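## Task

Carry out change order CHG-39287 on cabinet AE04, units U11 to U22, so its front matches the rack elevation drawing (page 1 is the change order, page 2 the drawing). The service cart lacks one plain 2U panel, so reuse one of the panels you remove. At the end: each panel shown on the drawing is latched at both ends, with any temperature strip mounted so its numbers read upright; units the drawing reserves for new equipment are left open; every other panel rests flat or almost flat on the cart's top, within its rim. No panel may lie flat or on its long edge on the cart's lower shelf. Release everything and back away; the robot must not topple or finish tilted, and nothing may count as placed if only the robot is holding it there.

## Robot and tools

ROBOT. A Rainbow Robotics RB-Y1: a base on two drive wheels plus two rear casters (0.66 m long, 0.58 m wide, front edge 0.10 m ahead of the wheel axle), a torso whose lower leg folds, a pan/tilt head, and two seven-joint arms, each ending in a parallel gripper. Each arm is rated for 3 kg.

FRAMES. Base frame: origin on the floor midway between the drive wheels, x forward, y left, z up. The state reports chest, left_hand and right_hand in this frame; a hand point sits between the finger pads, fingers pointing along its -z, closing along its x. Reported hand positions drift at long reach. base_odometry is relative to the base frame at the scene's start and counts wheel rotation only, so slipping looks like travel; heading is positive to the left, -3.142 to 3.142.

execute_actions. Arguments: "actions" (a list with zero or one action; empty just returns state and images) and "cameras" (head_camera, left_wrist_camera, right_wrist_camera or all; omitted/null means all, [] means none). An action may contain:
- "base": exactly one relative command from the current spot. translate_m: metres, straight, forward positive, -3 to 3. rotate_rad: radians, on the spot, left (counter-clockwise seen from above) positive, -3.2 to 3.2. No sideways driving. Moves needing more than 8.667 s at top speed are refused.
- "joints": one dictionary for the whole robot, keyed by joint name, each value an absolute target (radians; grippers in metres of pad gap). Ranges: torso_squat_rad 0 to 1.2 (higher lowers a level chest), torso_shift_rad -0.3 to 0.6 (positive pushes hips forward), torso_pitch_rad -0.2 to 1.4 (positive leans forward), torso_yaw_rad -1.5 to 1.5 (positive left). Per arm: shoulder_pitch -2.356 to 2.356 (negative raises the arm forward), left_shoulder_roll_rad 0 to 3.141 and right_shoulder_roll_rad -3.141 to 0 (away from the body), shoulder_yaw -2.094 to 2.094 (positive left for both arms), elbow -2.617 to 0.01 (0 straight, negative bends), forearm_roll -3.141 to 3.141, wrist_pitch -1.57 to 1.919 (negative tips hand forward), hand_roll -2.705 to 2.705, gripper_m 0 to 0.1. head_pan_rad -0.523 to 0.523 (left positive), head_tilt_rad -0.35 to 1.57 (positive down). Done tolerance is 0.02 rad, 0.004 m for grippers.
- "speeds": caps for this action only: translate_m 0.05 to 0.4 m/s, rotate_rad 0.1 to 1.509 rad/s.
- "min_time_s": 0.1 to 8, a floor on each arm and head motion's duration.
An action runs at most 15 s. Any unknown key or out-of-range number rejects the whole call. Joints you leave unnamed may keep driving toward earlier targets. Torso combinations must also hold: squat+shift <= 1.52; squat-shift+pitch <= 1.57; shift+0.5 pitch-0.4 squat <= 0.7; shift+0.3 pitch-0.5 squat <= 0.39; otherwise torso joints stop short as off_target.

Other tools. wait: "seconds" 0 to 10, commands nothing, returns state and images. zoom_image: "camera" plus "region" [x0, y0, x1, y1] in pixels of that camera's latest full image (head 896x504, wrists 644x364), at most 504x504. show_instructions: no arguments, shows the change order and drawing pages. read_manual: optional "section", only "licences". finished_scene: "scene" integer 1 or 2; irreversible, reports success and loads the next task.

RESULT LINES. base_status and joint_status per motion: done (for the base, wheels turned the full amount even if slipping); off_target (resting away from target, maybe still pushing); limit_stop_at_<name> (a built-in limit halted it); contact_stop (torso or arm met firm resistance); time_out; stopped_with_arm (torso halted because an arm hit something); limit_stop_at_own_body (guard halted an arm or the torso before it touched the robot; nothing pushes, move them apart). A contact_stop, time_out or stopped_with_arm halts the whole group: the four torso joints, or all seven joints of one arm; they then hold where they are. "joint command not followed" with a "cause:" line means an arm's targets were withheld by the self/arm-arm collision check (not_followed in joint_status; the arm may retry them later). on_its_own lists uncommanded parts; "held at" is a held target, not the current position. MOTOR HOT warns from 65 °C; at 80 °C an OVER-TEMPERATURE FAULT brakes the arm, halts the robot and marks cut motions limit_stop_at_motor_heat. A torque fault at a joint's load limit freezes everything for 10 s. After any stop, resend targets.

GRIPPING. Command an opening at least 0.005 m under the object's width; off_target on the gripper then is expected.

RECOVERY. After a stop, back off in a separate action, arms before torso. If both hands hold one object and the torso contact-stops immediately with nothing in the way, resend every arm joint at its reported position, then the torso command.

AVOID. Knocking anything onto the floor or out of the work area (ends the scene), dropping or slamming panels, pushing hard. The base keeps driving into furniture and may keep shoving; a bent leg protrudes past the front edge and can slide the robot backward unseen by odometry. Never let the arms strike or squeeze each other, including grippers. Heavy loads far forward can tip the robot with nothing stopping it. Finish with grippers open, clear of the panels, robot upright.

Each tool is called after "Emit:" as name(argument=value, ...), one argument or row to a line, values as JSON.

Reference images:

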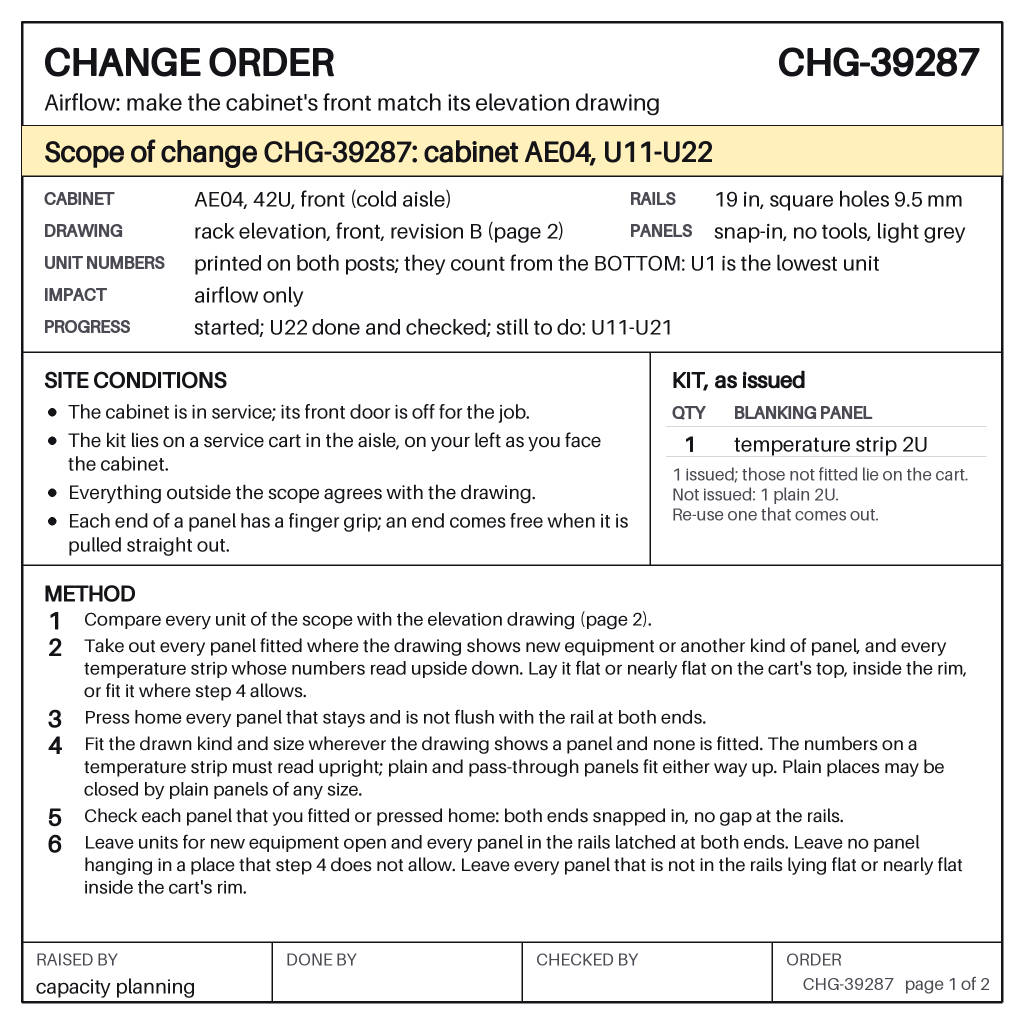

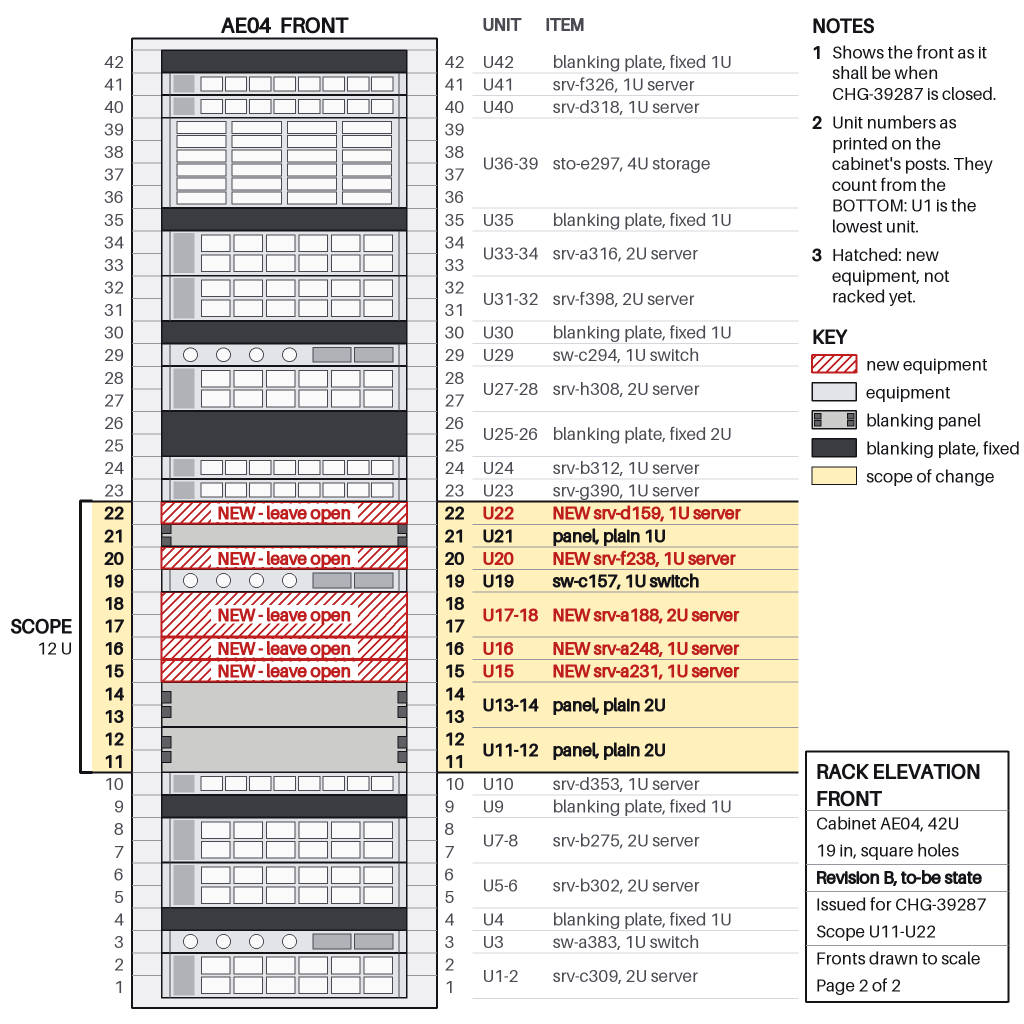

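## Session

I'll start by looking at the current state.

Emit:
execute_actions(
  actions=[],
)

Scene clock: 0.00 s.
base_odometry: x=+0.000 y=+0.000 heading=+0.000 (m, m, rad; odometry frame)
base_status: not commanded
joint_positions: torso_squat_rad=+0.350 torso_shift_rad=+0.000 torso_pitch_rad=+0.000 torso_yaw_rad=+0.000 left_shoulder_pitch_rad=-0.025 left_shoulder_roll_rad=+0.030 left_shoulder_yaw_rad=+0.006 left_elbow_rad=-0.213 left_forearm_roll_rad=+0.024 left_wrist_pitch_rad=+0.039 left_hand_roll_rad=-0.010 left_gripper_m=+0.101 right_shoulder_pitch_rad=+0.030 right_shoulder_roll_rad=-0.015 right_shoulder_yaw_rad=+0.005 right_elbow_rad=-0.247 right_forearm_roll_rad=+0.027 right_wrist_pitch_rad=-0.026 right_hand_roll_rad=-0.039 right_gripper_m=+0.099 head_pan_rad=-0.001 head_tilt_rad=+0.400
joint_status: not commanded
chest: x=-0.2279 y=+0.0010 z=+1.2476 quat_wxyz=(+1.000, -0.001, +0.000, +0.000) (m; base frame)
left_hand: x=-0.1147 y=+0.2426 z=+0.5703 quat_wxyz=(+0.995, +0.013, -0.099, +0.005) (m; base frame)
right_hand: x=-0.1228 y=-0.2316 z=+0.5710 quat_wxyz=(+0.992, -0.007, -0.123, -0.007) (m; base frame)
pictures: head_camera, left_wrist_camera, right_wrist_camera
Images, in order (width x height): head_camera 896x504, left_wrist_camera 644x364, right_wrist_camera 644x364.

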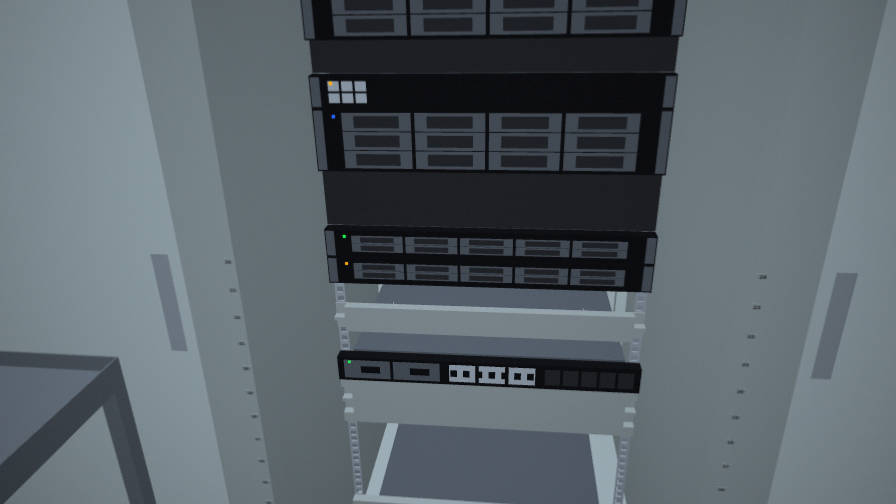

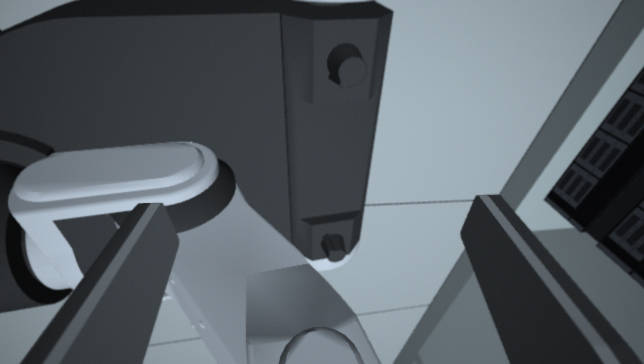

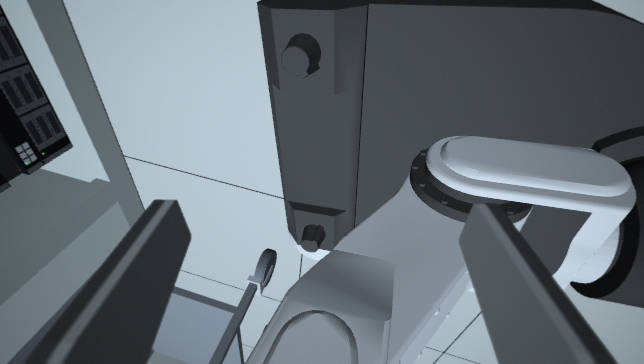

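Emit:
execute_actions(
  actions=[
    {"joints": {"head_tilt_rad": 0.75}},
  ],
  cameras=["head_camera"],
)

Emit:
execute_actions(
  actions=[
    {"joints": {"head_tilt_rad": 0.75, "head_pan_rad": 0.52}},
  ],
  cameras=["head_camera"],
)

Scene clock: 3.73 s.
base_odometry: x=+0.000 y=+0.000 heading=+0.000 (m, m, rad; odometry frame)
base_status: not commanded
joint_positions: torso_squat_rad=+0.350 torso_shift_rad=+0.000 torso_pitch_rad=+0.000 torso_yaw_rad=+0.000 left_shoulder_pitch_rad=-0.025 left_shoulder_roll_rad=+0.030 left_shoulder_yaw_rad=+0.006 left_elbow_rad=-0.213 left_forearm_roll_rad=+0.024 left_wrist_pitch_rad=+0.039 left_hand_roll_rad=-0.010 left_gripper_m=+0.101 right_shoulder_pitch_rad=+0.030 right_shoulder_roll_rad=-0.015 right_shoulder_yaw_rad=+0.005 right_elbow_rad=-0.247 right_forearm_roll_rad=+0.027 right_wrist_pitch_rad=-0.026 right_hand_roll_rad=-0.039 right_gripper_m=+0.099 head_pan_rad=-0.001 head_tilt_rad=+0.750
joint_status: all done
chest: x=-0.2279 y=+0.0010 z=+1.2476 quat_wxyz=(+1.000, -0.001, +0.000, +0.000) (m; base frame)
left_hand: x=-0.1147 y=+0.2426 z=+0.5703 quat_wxyz=(+0.995, +0.013, -0.099, +0.005) (m; base frame)
right_hand: x=-0.1228 y=-0.2316 z=+0.5710 quat_wxyz=(+0.992, -0.007, -0.123, -0.007) (m; base frame)
pictures: head_camera
Images, in order (width x height): head_camera 896x504.

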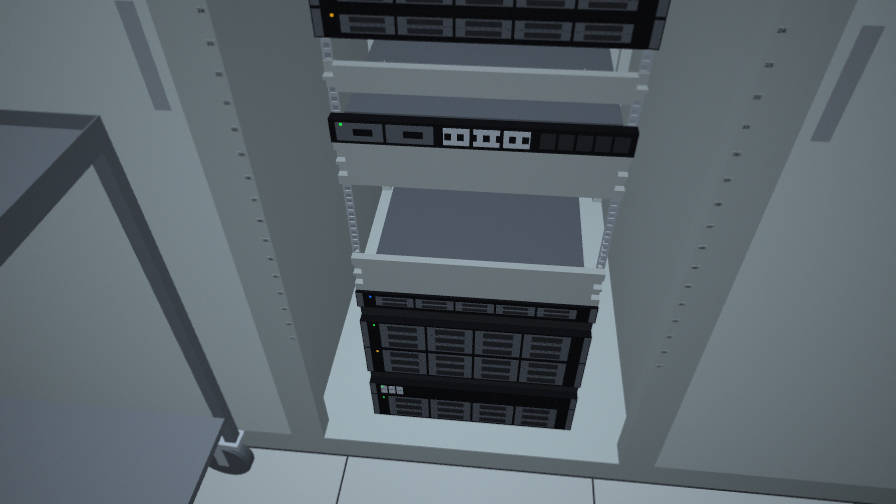

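Scene clock: 4.73 s.
base_odometry: x=+0.000 y=+0.000 heading=+0.000 (m, m, rad; odometry frame)
base_status: not commanded
joint_positions: torso_squat_rad=+0.350 torso_shift_rad=+0.000 torso_pitch_rad=+0.000 torso_yaw_rad=+0.000 left_shoulder_pitch_rad=-0.025 left_shoulder_roll_rad=+0.030 left_shoulder_yaw_rad=+0.006 left_elbow_rad=-0.213 left_forearm_roll_rad=+0.024 left_wrist_pitch_rad=+0.039 left_hand_roll_rad=-0.010 left_gripper_m=+0.101 right_shoulder_pitch_rad=+0.030 right_shoulder_roll_rad=-0.015 right_shoulder_yaw_rad=+0.005 right_elbow_rad=-0.247 right_forearm_roll_rad=+0.027 right_wrist_pitch_rad=-0.026 right_hand_roll_rad=-0.039 right_gripper_m=+0.099 head_pan_rad=+0.520 head_tilt_rad=+0.750
joint_status: all done
chest: x=-0.2279 y=+0.0010 z=+1.2476 quat_wxyz=(+1.000, -0.001, +0.000, +0.000) (m; base frame)
left_hand: x=-0.1147 y=+0.2426 z=+0.5703 quat_wxyz=(+0.995, +0.013, -0.099, +0.005) (m; base frame)
right_hand: x=-0.1228 y=-0.2316 z=+0.5710 quat_wxyz=(+0.992, -0.007, -0.123, -0.007) (m; base frame)
pictures: head_camera
Images, in order (width x height): head_camera 896x504.

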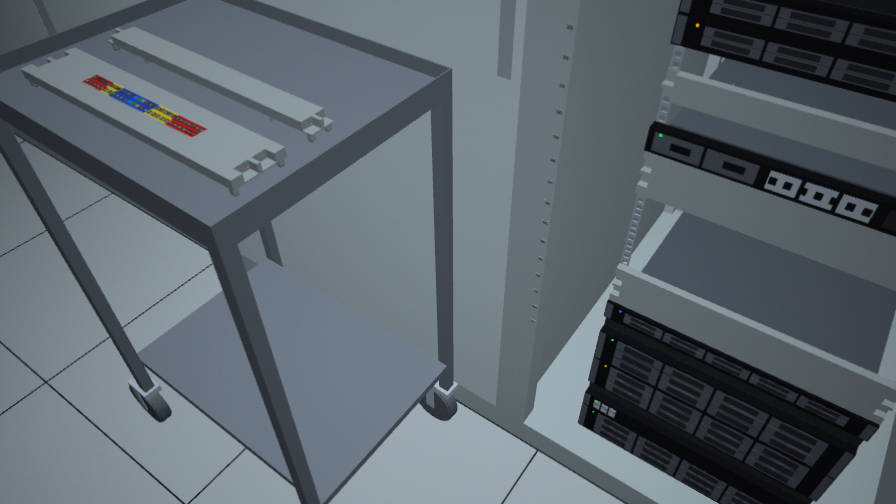

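Emit:
execute_actions(
  actions=[
    {"joints": {"head_tilt_rad": 0.62, "head_pan_rad": 0.0}},
  ],
  cameras=["head_camera"],
)

Emit:
zoom_image(
  camera="head_camera",
  region=[280, 60, 784, 420],
)

Scene clock: 10.67 s.
base_odometry: x=+0.000 y=+0.000 heading=+0.000 (m, m, rad; odometry frame)
base_status: not commanded
joint_positions: torso_squat_rad=+0.350 torso_shift_rad=+0.000 torso_pitch_rad=+0.000 torso_yaw_rad=+0.000 left_shoulder_pitch_rad=-0.025 left_shoulder_roll_rad=+0.030 left_shoulder_yaw_rad=+0.006 left_elbow_rad=-0.213 left_forearm_roll_rad=+0.024 left_wrist_pitch_rad=+0.039 left_hand_roll_rad=-0.010 left_gripper_m=+0.101 right_shoulder_pitch_rad=+0.030 right_shoulder_roll_rad=-0.015 right_shoulder_yaw_rad=+0.005 right_elbow_rad=-0.247 right_forearm_roll_rad=+0.027 right_wrist_pitch_rad=-0.026 right_hand_roll_rad=-0.039 right_gripper_m=+0.099 head_pan_rad=+0.000 head_tilt_rad=+0.620
joint_status: all done
chest: x=-0.2279 y=+0.0010 z=+1.2476 quat_wxyz=(+1.000, -0.001, +0.000, +0.000) (m; base frame)
left_hand: x=-0.1147 y=+0.2426 z=+0.5703 quat_wxyz=(+0.995, +0.013, -0.099, +0.005) (m; base frame)
right_hand: x=-0.1228 y=-0.2316 z=+0.5710 quat_wxyz=(+0.992, -0.007, -0.123, -0.007) (m; base frame)
pictures: head_camera
Images, in order (width x height): head_camera 896x504.

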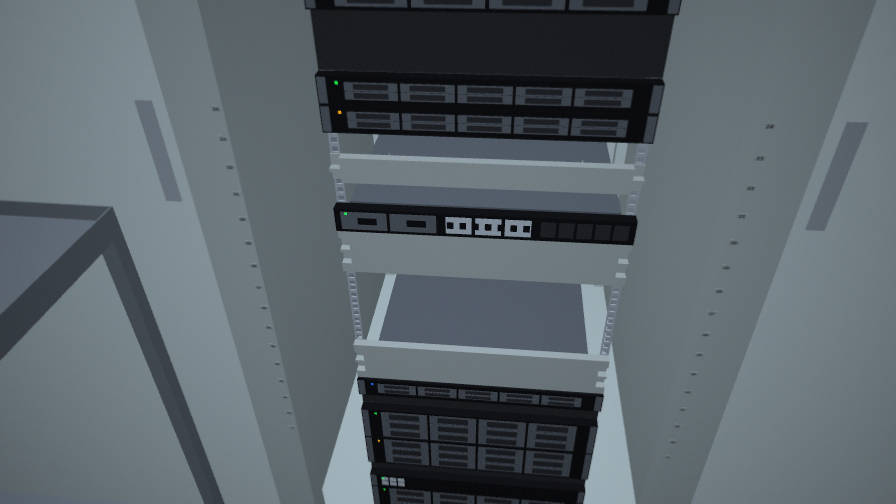

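Region (280, 60, 784, 420) of head_camera's 896x504 image, scaled by 1.000; it fills the top 360 rows of this view, and the rest is white.

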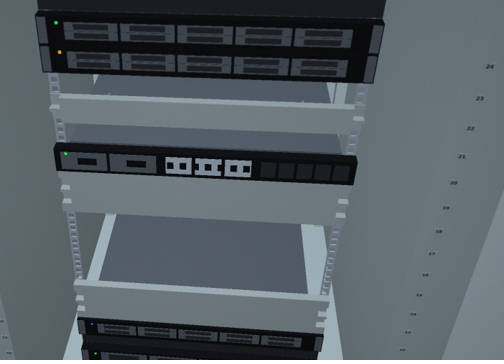

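Emit:
zoom_image(
  camera="head_camera",
  region=[310, 120, 430, 300],
)

Emit:
zoom_image(
  camera="head_camera",
  region=[560, 120, 680, 300],
)

Emit:
zoom_image(
  camera="head_camera",
  region=[330, 260, 450, 440],
)

Emit:
zoom_image(
  camera="head_camera",
  region=[540, 260, 660, 440],
)

Region (310, 120, 430, 300) of head_camera's 896x504 image, scaled by 2.800, with more detail than that image has.

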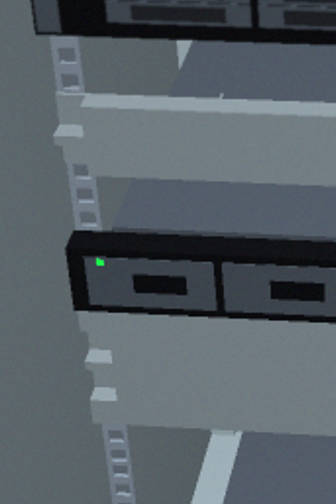

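Region (560, 120, 680, 300) of head_camera's 896x504 image, scaled by 2.800, with more detail than that image has.

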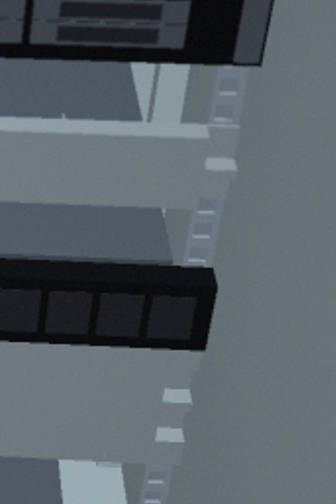

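Region (330, 260, 450, 440) of head_camera's 896x504 image, scaled by 2.800, with more detail than that image has.

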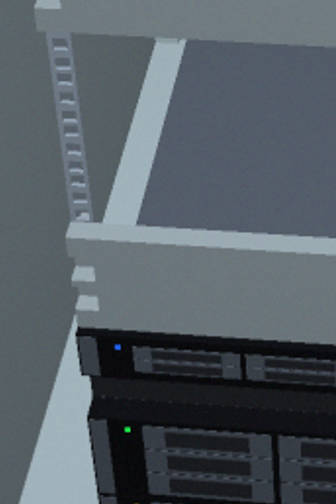

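Region (540, 260, 660, 440) of head_camera's 896x504 image, scaled by 2.800, with more detail than that image has.

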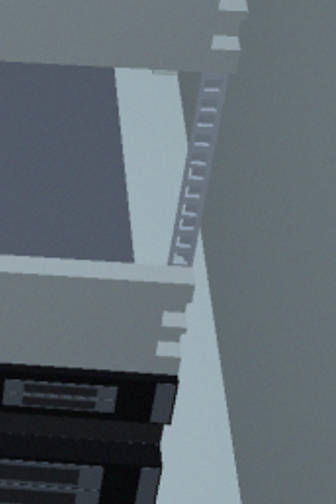

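Emit:
execute_actions(
  actions=[
    {"joints": {"head_tilt_rad": 0.62, "head_pan_rad": 0.52, "torso_yaw_rad": 0.35}},
  ],
  cameras=["head_camera"],
)

Scene clock: 32.50 s.
base_odometry: x=+0.000 y=+0.000 heading=+0.000 (m, m, rad; odometry frame)
base_status: not commanded
joint_positions: torso_squat_rad=+0.350 torso_shift_rad=+0.000 torso_pitch_rad=+0.000 torso_yaw_rad=+0.350 left_shoulder_pitch_rad=-0.025 left_shoulder_roll_rad=+0.030 left_shoulder_yaw_rad=+0.006 left_elbow_rad=-0.213 left_forearm_roll_rad=+0.024 left_wrist_pitch_rad=+0.039 left_hand_roll_rad=-0.010 left_gripper_m=+0.101 right_shoulder_pitch_rad=+0.030 right_shoulder_roll_rad=-0.015 right_shoulder_yaw_rad=+0.005 right_elbow_rad=-0.247 right_forearm_roll_rad=+0.027 right_wrist_pitch_rad=-0.026 right_hand_roll_rad=-0.039 right_gripper_m=+0.099 head_pan_rad=+0.520 head_tilt_rad=+0.620
joint_status: all done
chest: x=-0.2279 y=+0.0010 z=+1.2476 quat_wxyz=(+0.985, -0.001, +0.000, +0.174) (m; base frame)
left_hand: x=-0.2046 y=+0.2666 z=+0.5703 quat_wxyz=(+0.979, +0.030, -0.095, +0.178) (m; base frame)
right_hand: x=-0.0498 y=-0.1817 z=+0.5710 quat_wxyz=(+0.979, +0.014, -0.122, +0.166) (m; base frame)
pictures: head_camera
Images, in order (width x height): head_camera 896x504.

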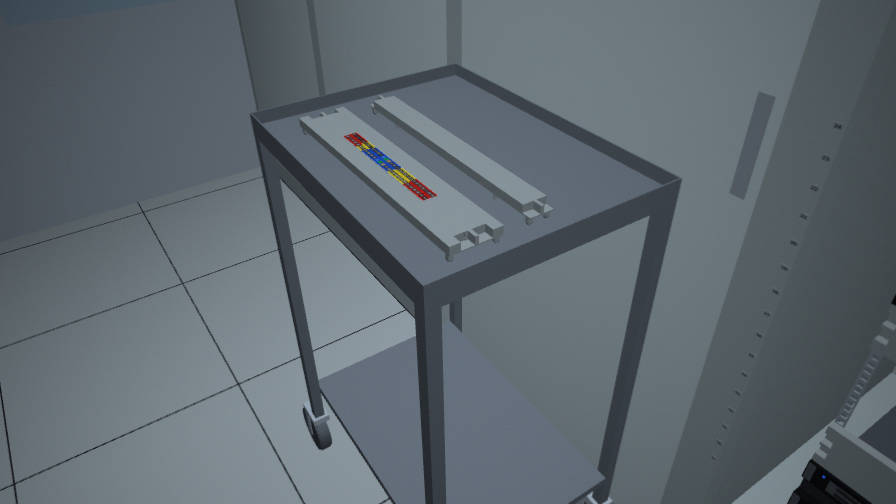

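Emit:
zoom_image(
  camera="head_camera",
  region=[430, 170, 580, 280],
)

Emit:
zoom_image(
  camera="head_camera",
  region=[290, 80, 440, 190],
)

Region (430, 170, 580, 280) of head_camera's 896x504 image, scaled by 3.360, with more detail than that image has; it fills the top 370 rows of this view, and the rest is white.

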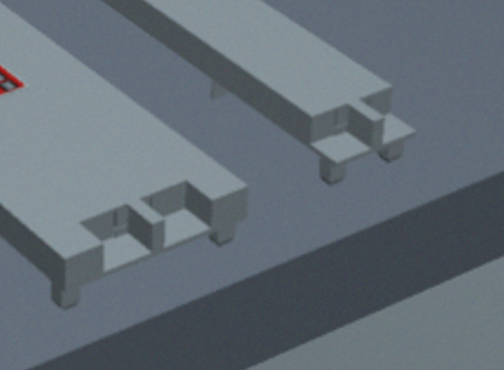

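Region (290, 80, 440, 190) of head_camera's 896x504 image, scaled by 3.360, with more detail than that image has; it fills the top 370 rows of this view, and the rest is white.

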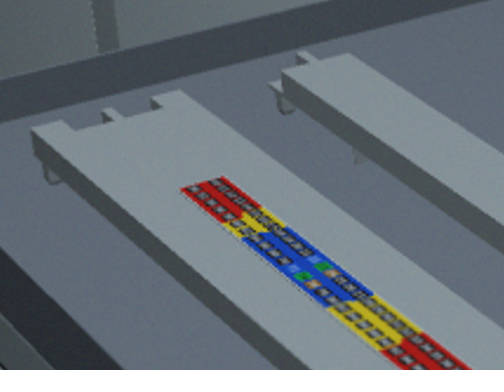

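Emit:
execute_actions(
  actions=[
    {"base": {"rotate_rad": -0.088}, "joints": {"torso_yaw_rad": 0.0, "torso_squat_rad": 0.857, "head_pan_rad": 0.0, "head_tilt_rad": 0.45, "left_shoulder_pitch_rad": -0.159, "left_shoulder_roll_rad": 0.035, "left_shoulder_yaw_rad": 0.049, "left_elbow_rad": -1.534, "left_forearm_roll_rad": 0.0, "left_wrist_pitch_rad": 0.114, "left_hand_roll_rad": 0.031, "left_gripper_m": 0.02, "right_shoulder_pitch_rad": -0.159, "right_shoulder_roll_rad": -0.035, "right_shoulder_yaw_rad": -0.049, "right_elbow_rad": -1.534, "right_forearm_roll_rad": 0.0, "right_wrist_pitch_rad": 0.114, "right_hand_roll_rad": -0.031, "right_gripper_m": 0.02}},
  ],
)

Scene clock: 154.97 s.
base_odometry: x=+0.000 y=+0.000 heading=-0.087 (m, m, rad; odometry frame)
base_status: done
joint_positions: torso_squat_rad=+0.857 torso_shift_rad=+0.000 torso_pitch_rad=+0.000 torso_yaw_rad=+0.000 left_shoulder_pitch_rad=-0.159 left_shoulder_roll_rad=+0.035 left_shoulder_yaw_rad=+0.049 left_elbow_rad=-1.534 left_forearm_roll_rad=+0.000 left_wrist_pitch_rad=+0.114 left_hand_roll_rad=+0.031 left_gripper_m=+0.020 right_shoulder_pitch_rad=-0.159 right_shoulder_roll_rad=-0.035 right_shoulder_yaw_rad=-0.049 right_elbow_rad=-1.534 right_forearm_roll_rad=+0.000 right_wrist_pitch_rad=+0.114 right_hand_roll_rad=-0.031 right_gripper_m=+0.020 head_pan_rad=+0.000 head_tilt_rad=+0.450
joint_status: all done
chest: x=-0.2280 y=+0.0009 z=+1.0482 quat_wxyz=(+1.000, -0.001, +0.000, +0.000) (m; base frame)
left_hand: x=+0.3327 y=+0.2287 z=+0.8586 quat_wxyz=(+0.707, -0.001, -0.707, +0.000) (m; base frame)
right_hand: x=+0.3327 y=-0.2274 z=+0.8592 quat_wxyz=(+0.707, +0.000, -0.707, +0.001) (m; base frame)
pictures: head_camera, left_wrist_camera, right_wrist_camera
Images, in order (width x height): head_camera 896x504, left_wrist_camera 644x364, right_wrist_camera 644x364.

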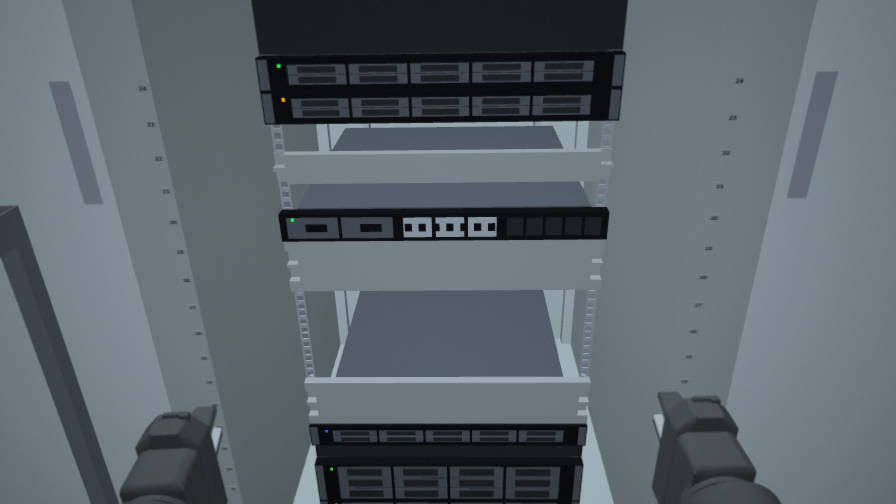

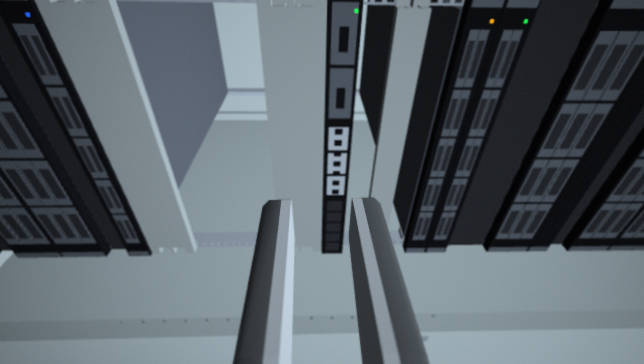

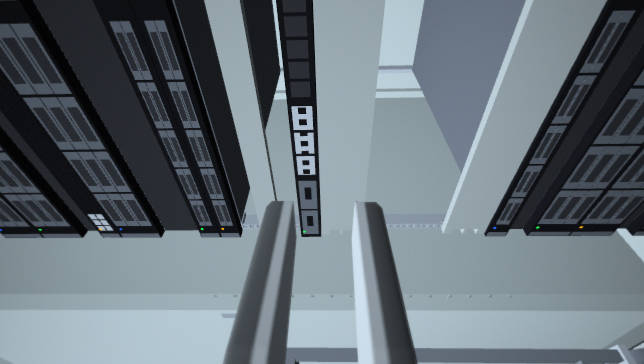

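Emit:
zoom_image(
  camera="head_camera",
  region=[260, 110, 400, 320],
)

Emit:
zoom_image(
  camera="head_camera",
  region=[500, 110, 640, 320],
)

Region (260, 110, 400, 320) of head_camera's 896x504 image, scaled by 2.400, with more detail than that image has.

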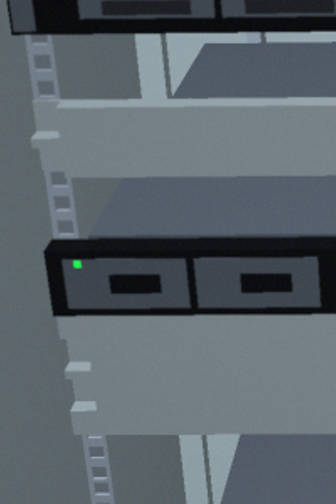

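Region (500, 110, 640, 320) of head_camera's 896x504 image, scaled by 2.400, with more detail than that image has.

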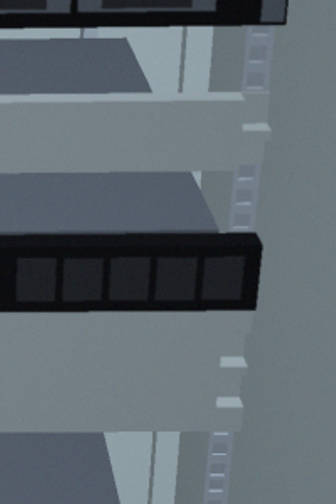

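Emit:
execute_actions(
  actions=[
    {"base": {"rotate_rad": 0.02}, "joints": {"torso_squat_rad": 0.89, "head_tilt_rad": 0.6}},
  ],
  cameras=[],
)

Emit:
execute_actions(
  actions=[
    {"base": {"translate_m": 0.27}},
  ],
)

Scene clock: 214.57 s.
base_odometry: x=+0.000 y=+0.000 heading=-0.067 (m, m, rad; odometry frame)
base_status: done
joint_positions: torso_squat_rad=+0.890 torso_shift_rad=+0.000 torso_pitch_rad=+0.000 torso_yaw_rad=+0.000 left_shoulder_pitch_rad=-0.159 left_shoulder_roll_rad=+0.035 left_shoulder_yaw_rad=+0.049 left_elbow_rad=-1.534 left_forearm_roll_rad=+0.000 left_wrist_pitch_rad=+0.114 left_hand_roll_rad=+0.031 left_gripper_m=+0.020 right_shoulder_pitch_rad=-0.159 right_shoulder_roll_rad=-0.035 right_shoulder_yaw_rad=-0.049 right_elbow_rad=-1.534 right_forearm_roll_rad=+0.000 right_wrist_pitch_rad=+0.114 right_hand_roll_rad=-0.031 right_gripper_m=+0.020 head_pan_rad=+0.000 head_tilt_rad=+0.600
joint_status: all done
chest: x=-0.2280 y=+0.0008 z=+1.0305 quat_wxyz=(+1.000, -0.001, +0.000, +0.000) (m; base frame)
left_hand: x=+0.3326 y=+0.2287 z=+0.8408 quat_wxyz=(+0.707, -0.001, -0.707, +0.000) (m; base frame)
right_hand: x=+0.3327 y=-0.2275 z=+0.8414 quat_wxyz=(+0.707, +0.000, -0.707, +0.001) (m; base frame)
pictures: none
No camera images: the call's "cameras" was empty. Leave "cameras" out to get every camera's image.

Scene clock: 216.70 s.
base_odometry: x=+0.270 y=-0.018 heading=-0.067 (m, m, rad; odometry frame)
base_status: done
joint_positions: torso_squat_rad=+0.890 torso_shift_rad=+0.000 torso_pitch_rad=+0.000 torso_yaw_rad=+0.000 left_shoulder_pitch_rad=-0.159 left_shoulder_roll_rad=+0.035 left_shoulder_yaw_rad=+0.049 left_elbow_rad=-1.534 left_forearm_roll_rad=+0.000 left_wrist_pitch_rad=+0.114 left_hand_roll_rad=+0.031 left_gripper_m=+0.020 right_shoulder_pitch_rad=-0.159 right_shoulder_roll_rad=-0.035 right_shoulder_yaw_rad=-0.049 right_elbow_rad=-1.534 right_forearm_roll_rad=+0.000 right_wrist_pitch_rad=+0.114 right_hand_roll_rad=-0.031 right_gripper_m=+0.020 head_pan_rad=+0.000 head_tilt_rad=+0.600
joint_status: not commanded
chest: x=-0.2279 y=+0.0008 z=+1.0305 quat_wxyz=(+1.000, -0.001, +0.000, +0.000) (m; base frame)
left_hand: x=+0.3328 y=+0.2287 z=+0.8407 quat_wxyz=(+0.707, -0.001, -0.707, +0.000) (m; base frame)
right_hand: x=+0.3328 y=-0.2274 z=+0.8413 quat_wxyz=(+0.707, +0.000, -0.707, +0.001) (m; base frame)
pictures: head_camera, left_wrist_camera, right_wrist_camera
Images, in order (width x height): head_camera 896x504, left_wrist_camera 644x364, right_wrist_camera 644x364.

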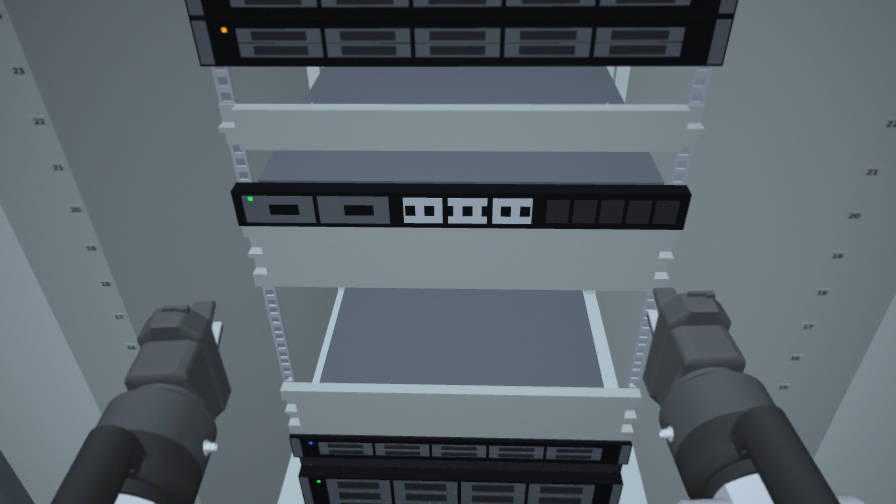

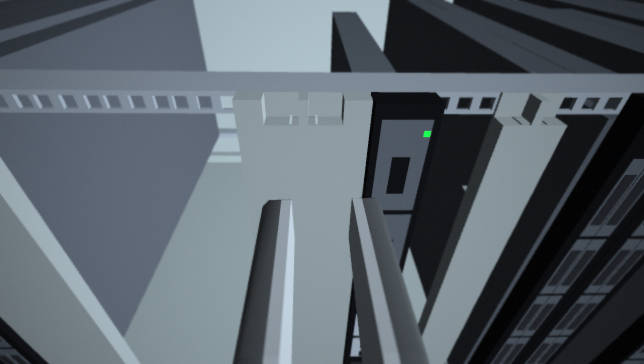

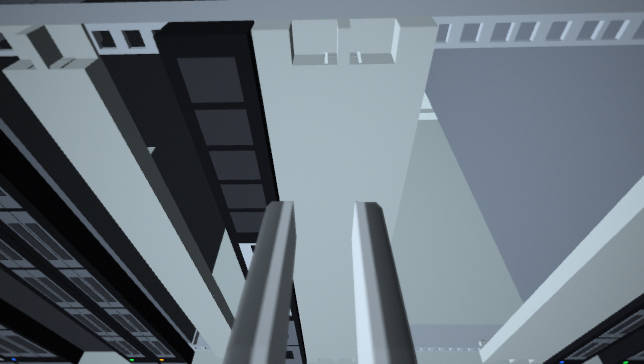

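Emit:
zoom_image(
  camera="left_wrist_camera",
  region=[200, 60, 420, 220],
)

Emit:
zoom_image(
  camera="right_wrist_camera",
  region=[220, 0, 460, 220],
)

Region (200, 60, 420, 220) of left_wrist_camera's 644x364 image, scaled by 2.291, with more detail than that image has; it fills the top 367 rows of this view, and the rest is white.

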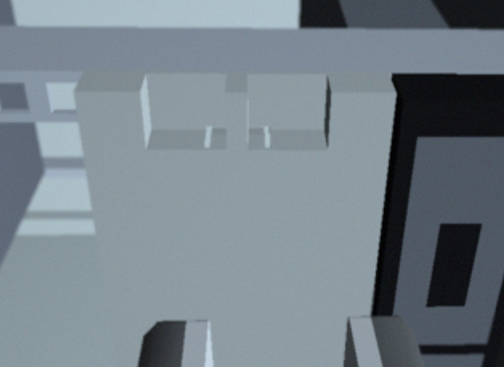

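Region (220, 0, 460, 220) of right_wrist_camera's 644x364 image, scaled by 2.100, with more detail than that image has; it fills the top 462 rows of this view, and the rest is white.

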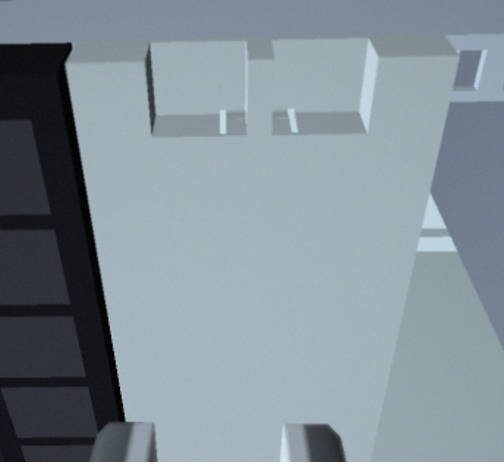

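Emit:
zoom_image(
  camera="head_camera",
  region=[120, 220, 320, 400],
)

Emit:
zoom_image(
  camera="head_camera",
  region=[580, 220, 780, 400],
)

Region (120, 220, 320, 400) of head_camera's 896x504 image, scaled by 2.520, with more detail than that image has; it fills the top 454 rows of this view, and the rest is white.

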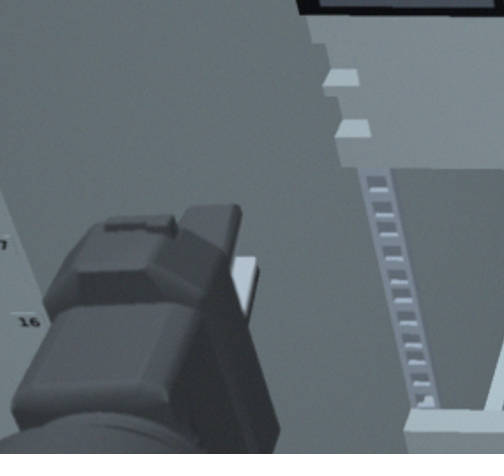

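Region (580, 220, 780, 400) of head_camera's 896x504 image, scaled by 2.520, with more detail than that image has; it fills the top 454 rows of this view, and the rest is white.

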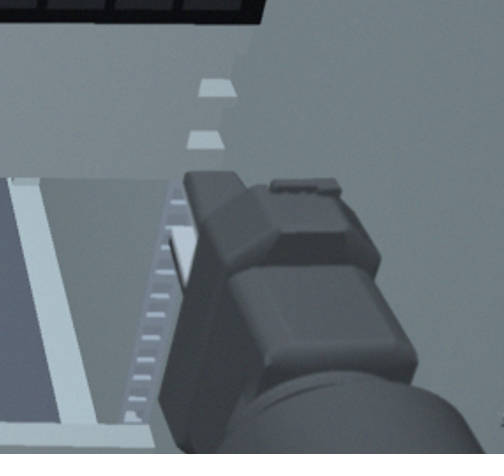

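Emit:
execute_actions(
  actions=[
    {"base": {"rotate_rad": -0.04}, "joints": {"torso_squat_rad": 0.911}},
  ],
)

Scene clock: 288.20 s.
base_odometry: x=+0.270 y=-0.018 heading=-0.106 (m, m, rad; odometry frame)
base_status: done
joint_positions: torso_squat_rad=+0.911 torso_shift_rad=+0.000 torso_pitch_rad=+0.000 torso_yaw_rad=+0.000 left_shoulder_pitch_rad=-0.159 left_shoulder_roll_rad=+0.035 left_shoulder_yaw_rad=+0.049 left_elbow_rad=-1.534 left_forearm_roll_rad=+0.000 left_wrist_pitch_rad=+0.114 left_hand_roll_rad=+0.031 left_gripper_m=+0.020 right_shoulder_pitch_rad=-0.159 right_shoulder_roll_rad=-0.035 right_shoulder_yaw_rad=-0.049 right_elbow_rad=-1.534 right_forearm_roll_rad=+0.000 right_wrist_pitch_rad=+0.114 right_hand_roll_rad=-0.031 right_gripper_m=+0.020 head_pan_rad=+0.000 head_tilt_rad=+0.600
joint_status: all done
chest: x=-0.2280 y=+0.0008 z=+1.0190 quat_wxyz=(+1.000, -0.001, +0.000, +0.000) (m; base frame)
left_hand: x=+0.3327 y=+0.2287 z=+0.8293 quat_wxyz=(+0.707, -0.001, -0.707, +0.000) (m; base frame)
right_hand: x=+0.3327 y=-0.2275 z=+0.8299 quat_wxyz=(+0.707, +0.000, -0.707, +0.001) (m; base frame)
pictures: head_camera, left_wrist_camera, right_wrist_camera
Images, in order (width x height): head_camera 896x504, left_wrist_camera 644x364, right_wrist_camera 644x364.

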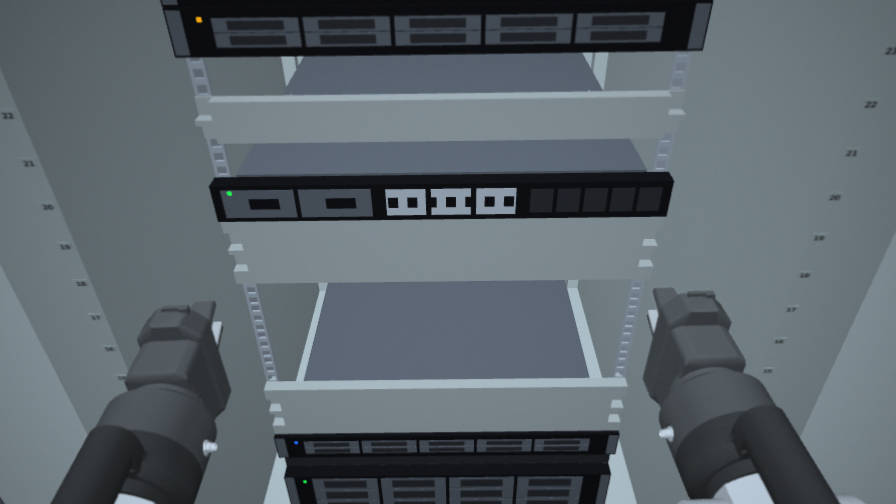

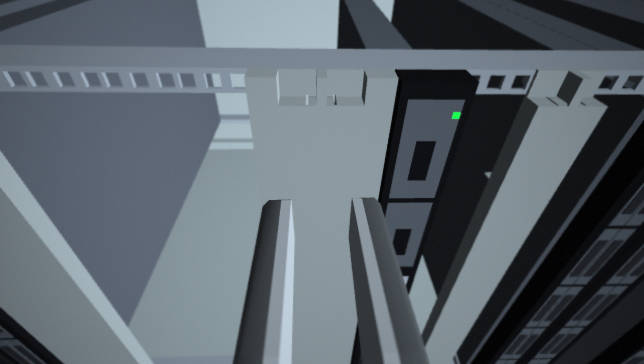

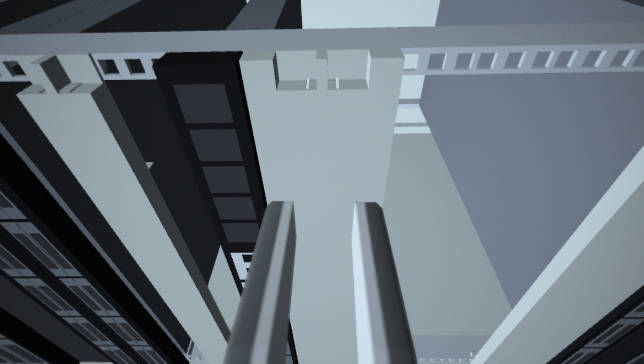

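Emit:
zoom_image(
  camera="left_wrist_camera",
  region=[220, 40, 440, 220],
)

Emit:
zoom_image(
  camera="right_wrist_camera",
  region=[220, 30, 440, 220],
)

Region (220, 40, 440, 220) of left_wrist_camera's 644x364 image, scaled by 2.291, with more detail than that image has; it fills the top 412 rows of this view, and the rest is white.

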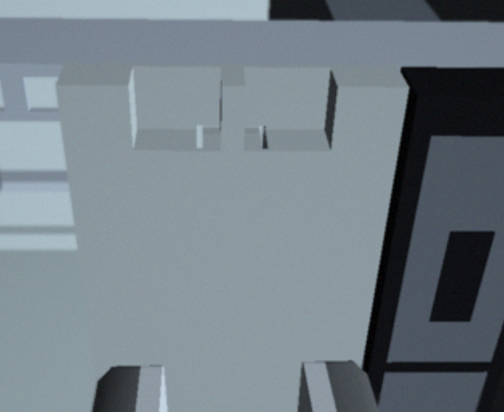

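Region (220, 30, 440, 220) of right_wrist_camera's 644x364 image, scaled by 2.291, with more detail than that image has; it fills the top 435 rows of this view, and the rest is white.

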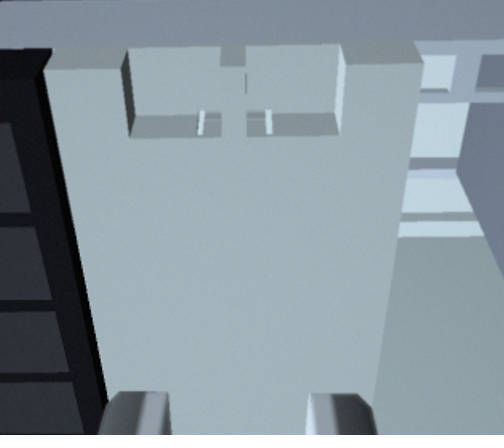

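Emit:
execute_actions(
  actions=[
    {"base": {"translate_m": 0.07}, "joints": {"left_shoulder_pitch_rad": -0.1785, "left_shoulder_roll_rad": 0.0357, "left_shoulder_yaw_rad": 0.0556, "left_elbow_rad": -1.510, "left_wrist_pitch_rad": 0.109, "left_hand_roll_rad": 0.031, "right_shoulder_pitch_rad": -0.1369, "right_shoulder_roll_rad": -0.0893, "right_shoulder_yaw_rad": -0.0354, "right_elbow_rad": -1.558, "right_wrist_pitch_rad": 0.119, "right_hand_roll_rad": -0.087, "head_tilt_rad": 0.75}},
  ],
)

Scene clock: 318.03 s.
base_odometry: x=+0.339 y=-0.026 heading=-0.106 (m, m, rad; odometry frame)
base_status: done
joint_positions: torso_squat_rad=+0.911 torso_shift_rad=+0.000 torso_pitch_rad=+0.000 torso_yaw_rad=+0.000 left_shoulder_pitch_rad=-0.178 left_shoulder_roll_rad=+0.036 left_shoulder_yaw_rad=+0.055 left_elbow_rad=-1.510 left_forearm_roll_rad=+0.000 left_wrist_pitch_rad=+0.109 left_hand_roll_rad=+0.031 left_gripper_m=+0.020 right_shoulder_pitch_rad=-0.137 right_shoulder_roll_rad=-0.089 right_shoulder_yaw_rad=-0.036 right_elbow_rad=-1.558 right_forearm_roll_rad=+0.000 right_wrist_pitch_rad=+0.119 right_hand_roll_rad=-0.087 right_gripper_m=+0.020 head_pan_rad=+0.000 head_tilt_rad=+0.750
joint_status: all done
chest: x=-0.2279 y=+0.0008 z=+1.0190 quat_wxyz=(+1.000, -0.001, +0.000, +0.000) (m; base frame)
left_hand: x=+0.3377 y=+0.2288 z=+0.8291 quat_wxyz=(+0.707, -0.001, -0.707, +0.000) (m; base frame)
right_hand: x=+0.3277 y=-0.2430 z=+0.8307 quat_wxyz=(+0.707, -0.001, -0.707, +0.000) (m; base frame)
pictures: head_camera, left_wrist_camera, right_wrist_camera
Images, in order (width x height): head_camera 896x504, left_wrist_camera 644x364, right_wrist_camera 644x364.

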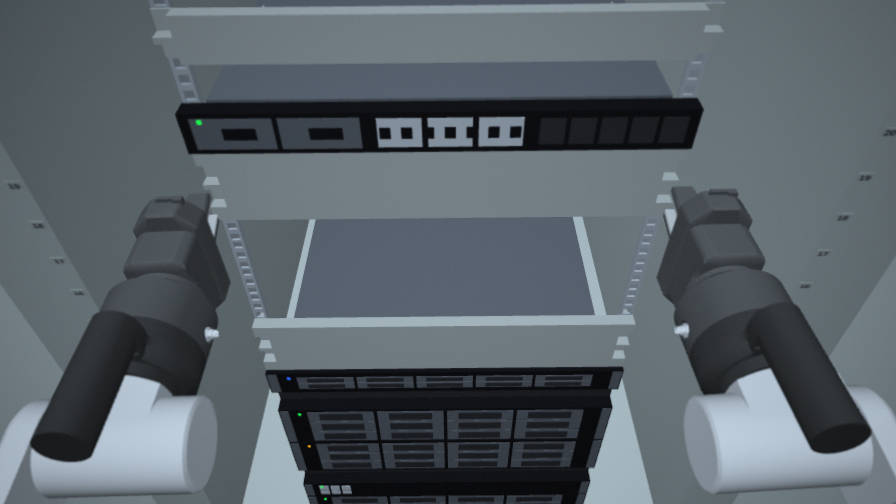

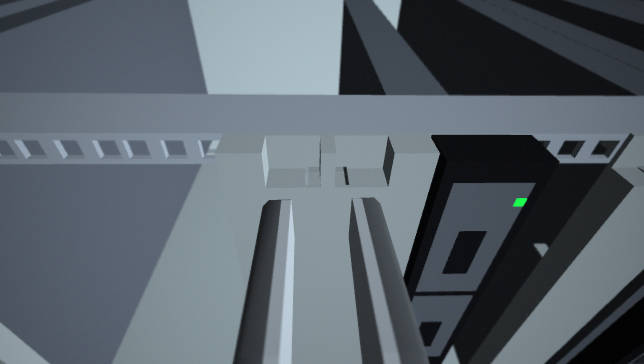

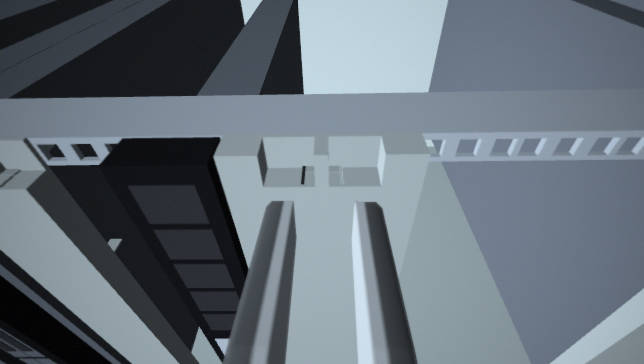

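Emit:
zoom_image(
  camera="left_wrist_camera",
  region=[200, 110, 460, 250],
)

Emit:
zoom_image(
  camera="right_wrist_camera",
  region=[200, 110, 460, 250],
)

Region (200, 110, 460, 250) of left_wrist_camera's 644x364 image, scaled by 1.938, with more detail than that image has; it fills the top 271 rows of this view, and the rest is white.

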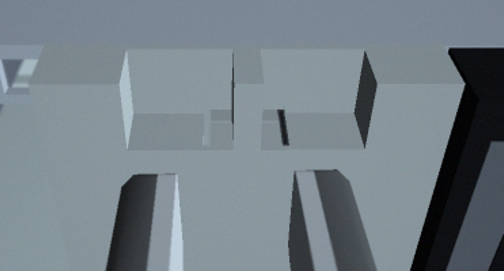

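Region (200, 110, 460, 250) of right_wrist_camera's 644x364 image, scaled by 1.938, with more detail than that image has; it fills the top 271 rows of this view, and the rest is white.

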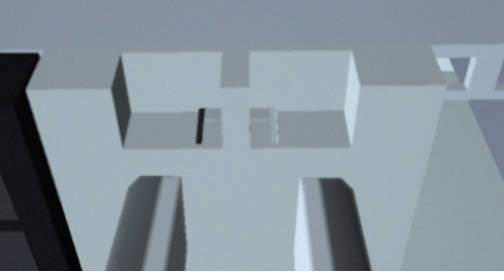

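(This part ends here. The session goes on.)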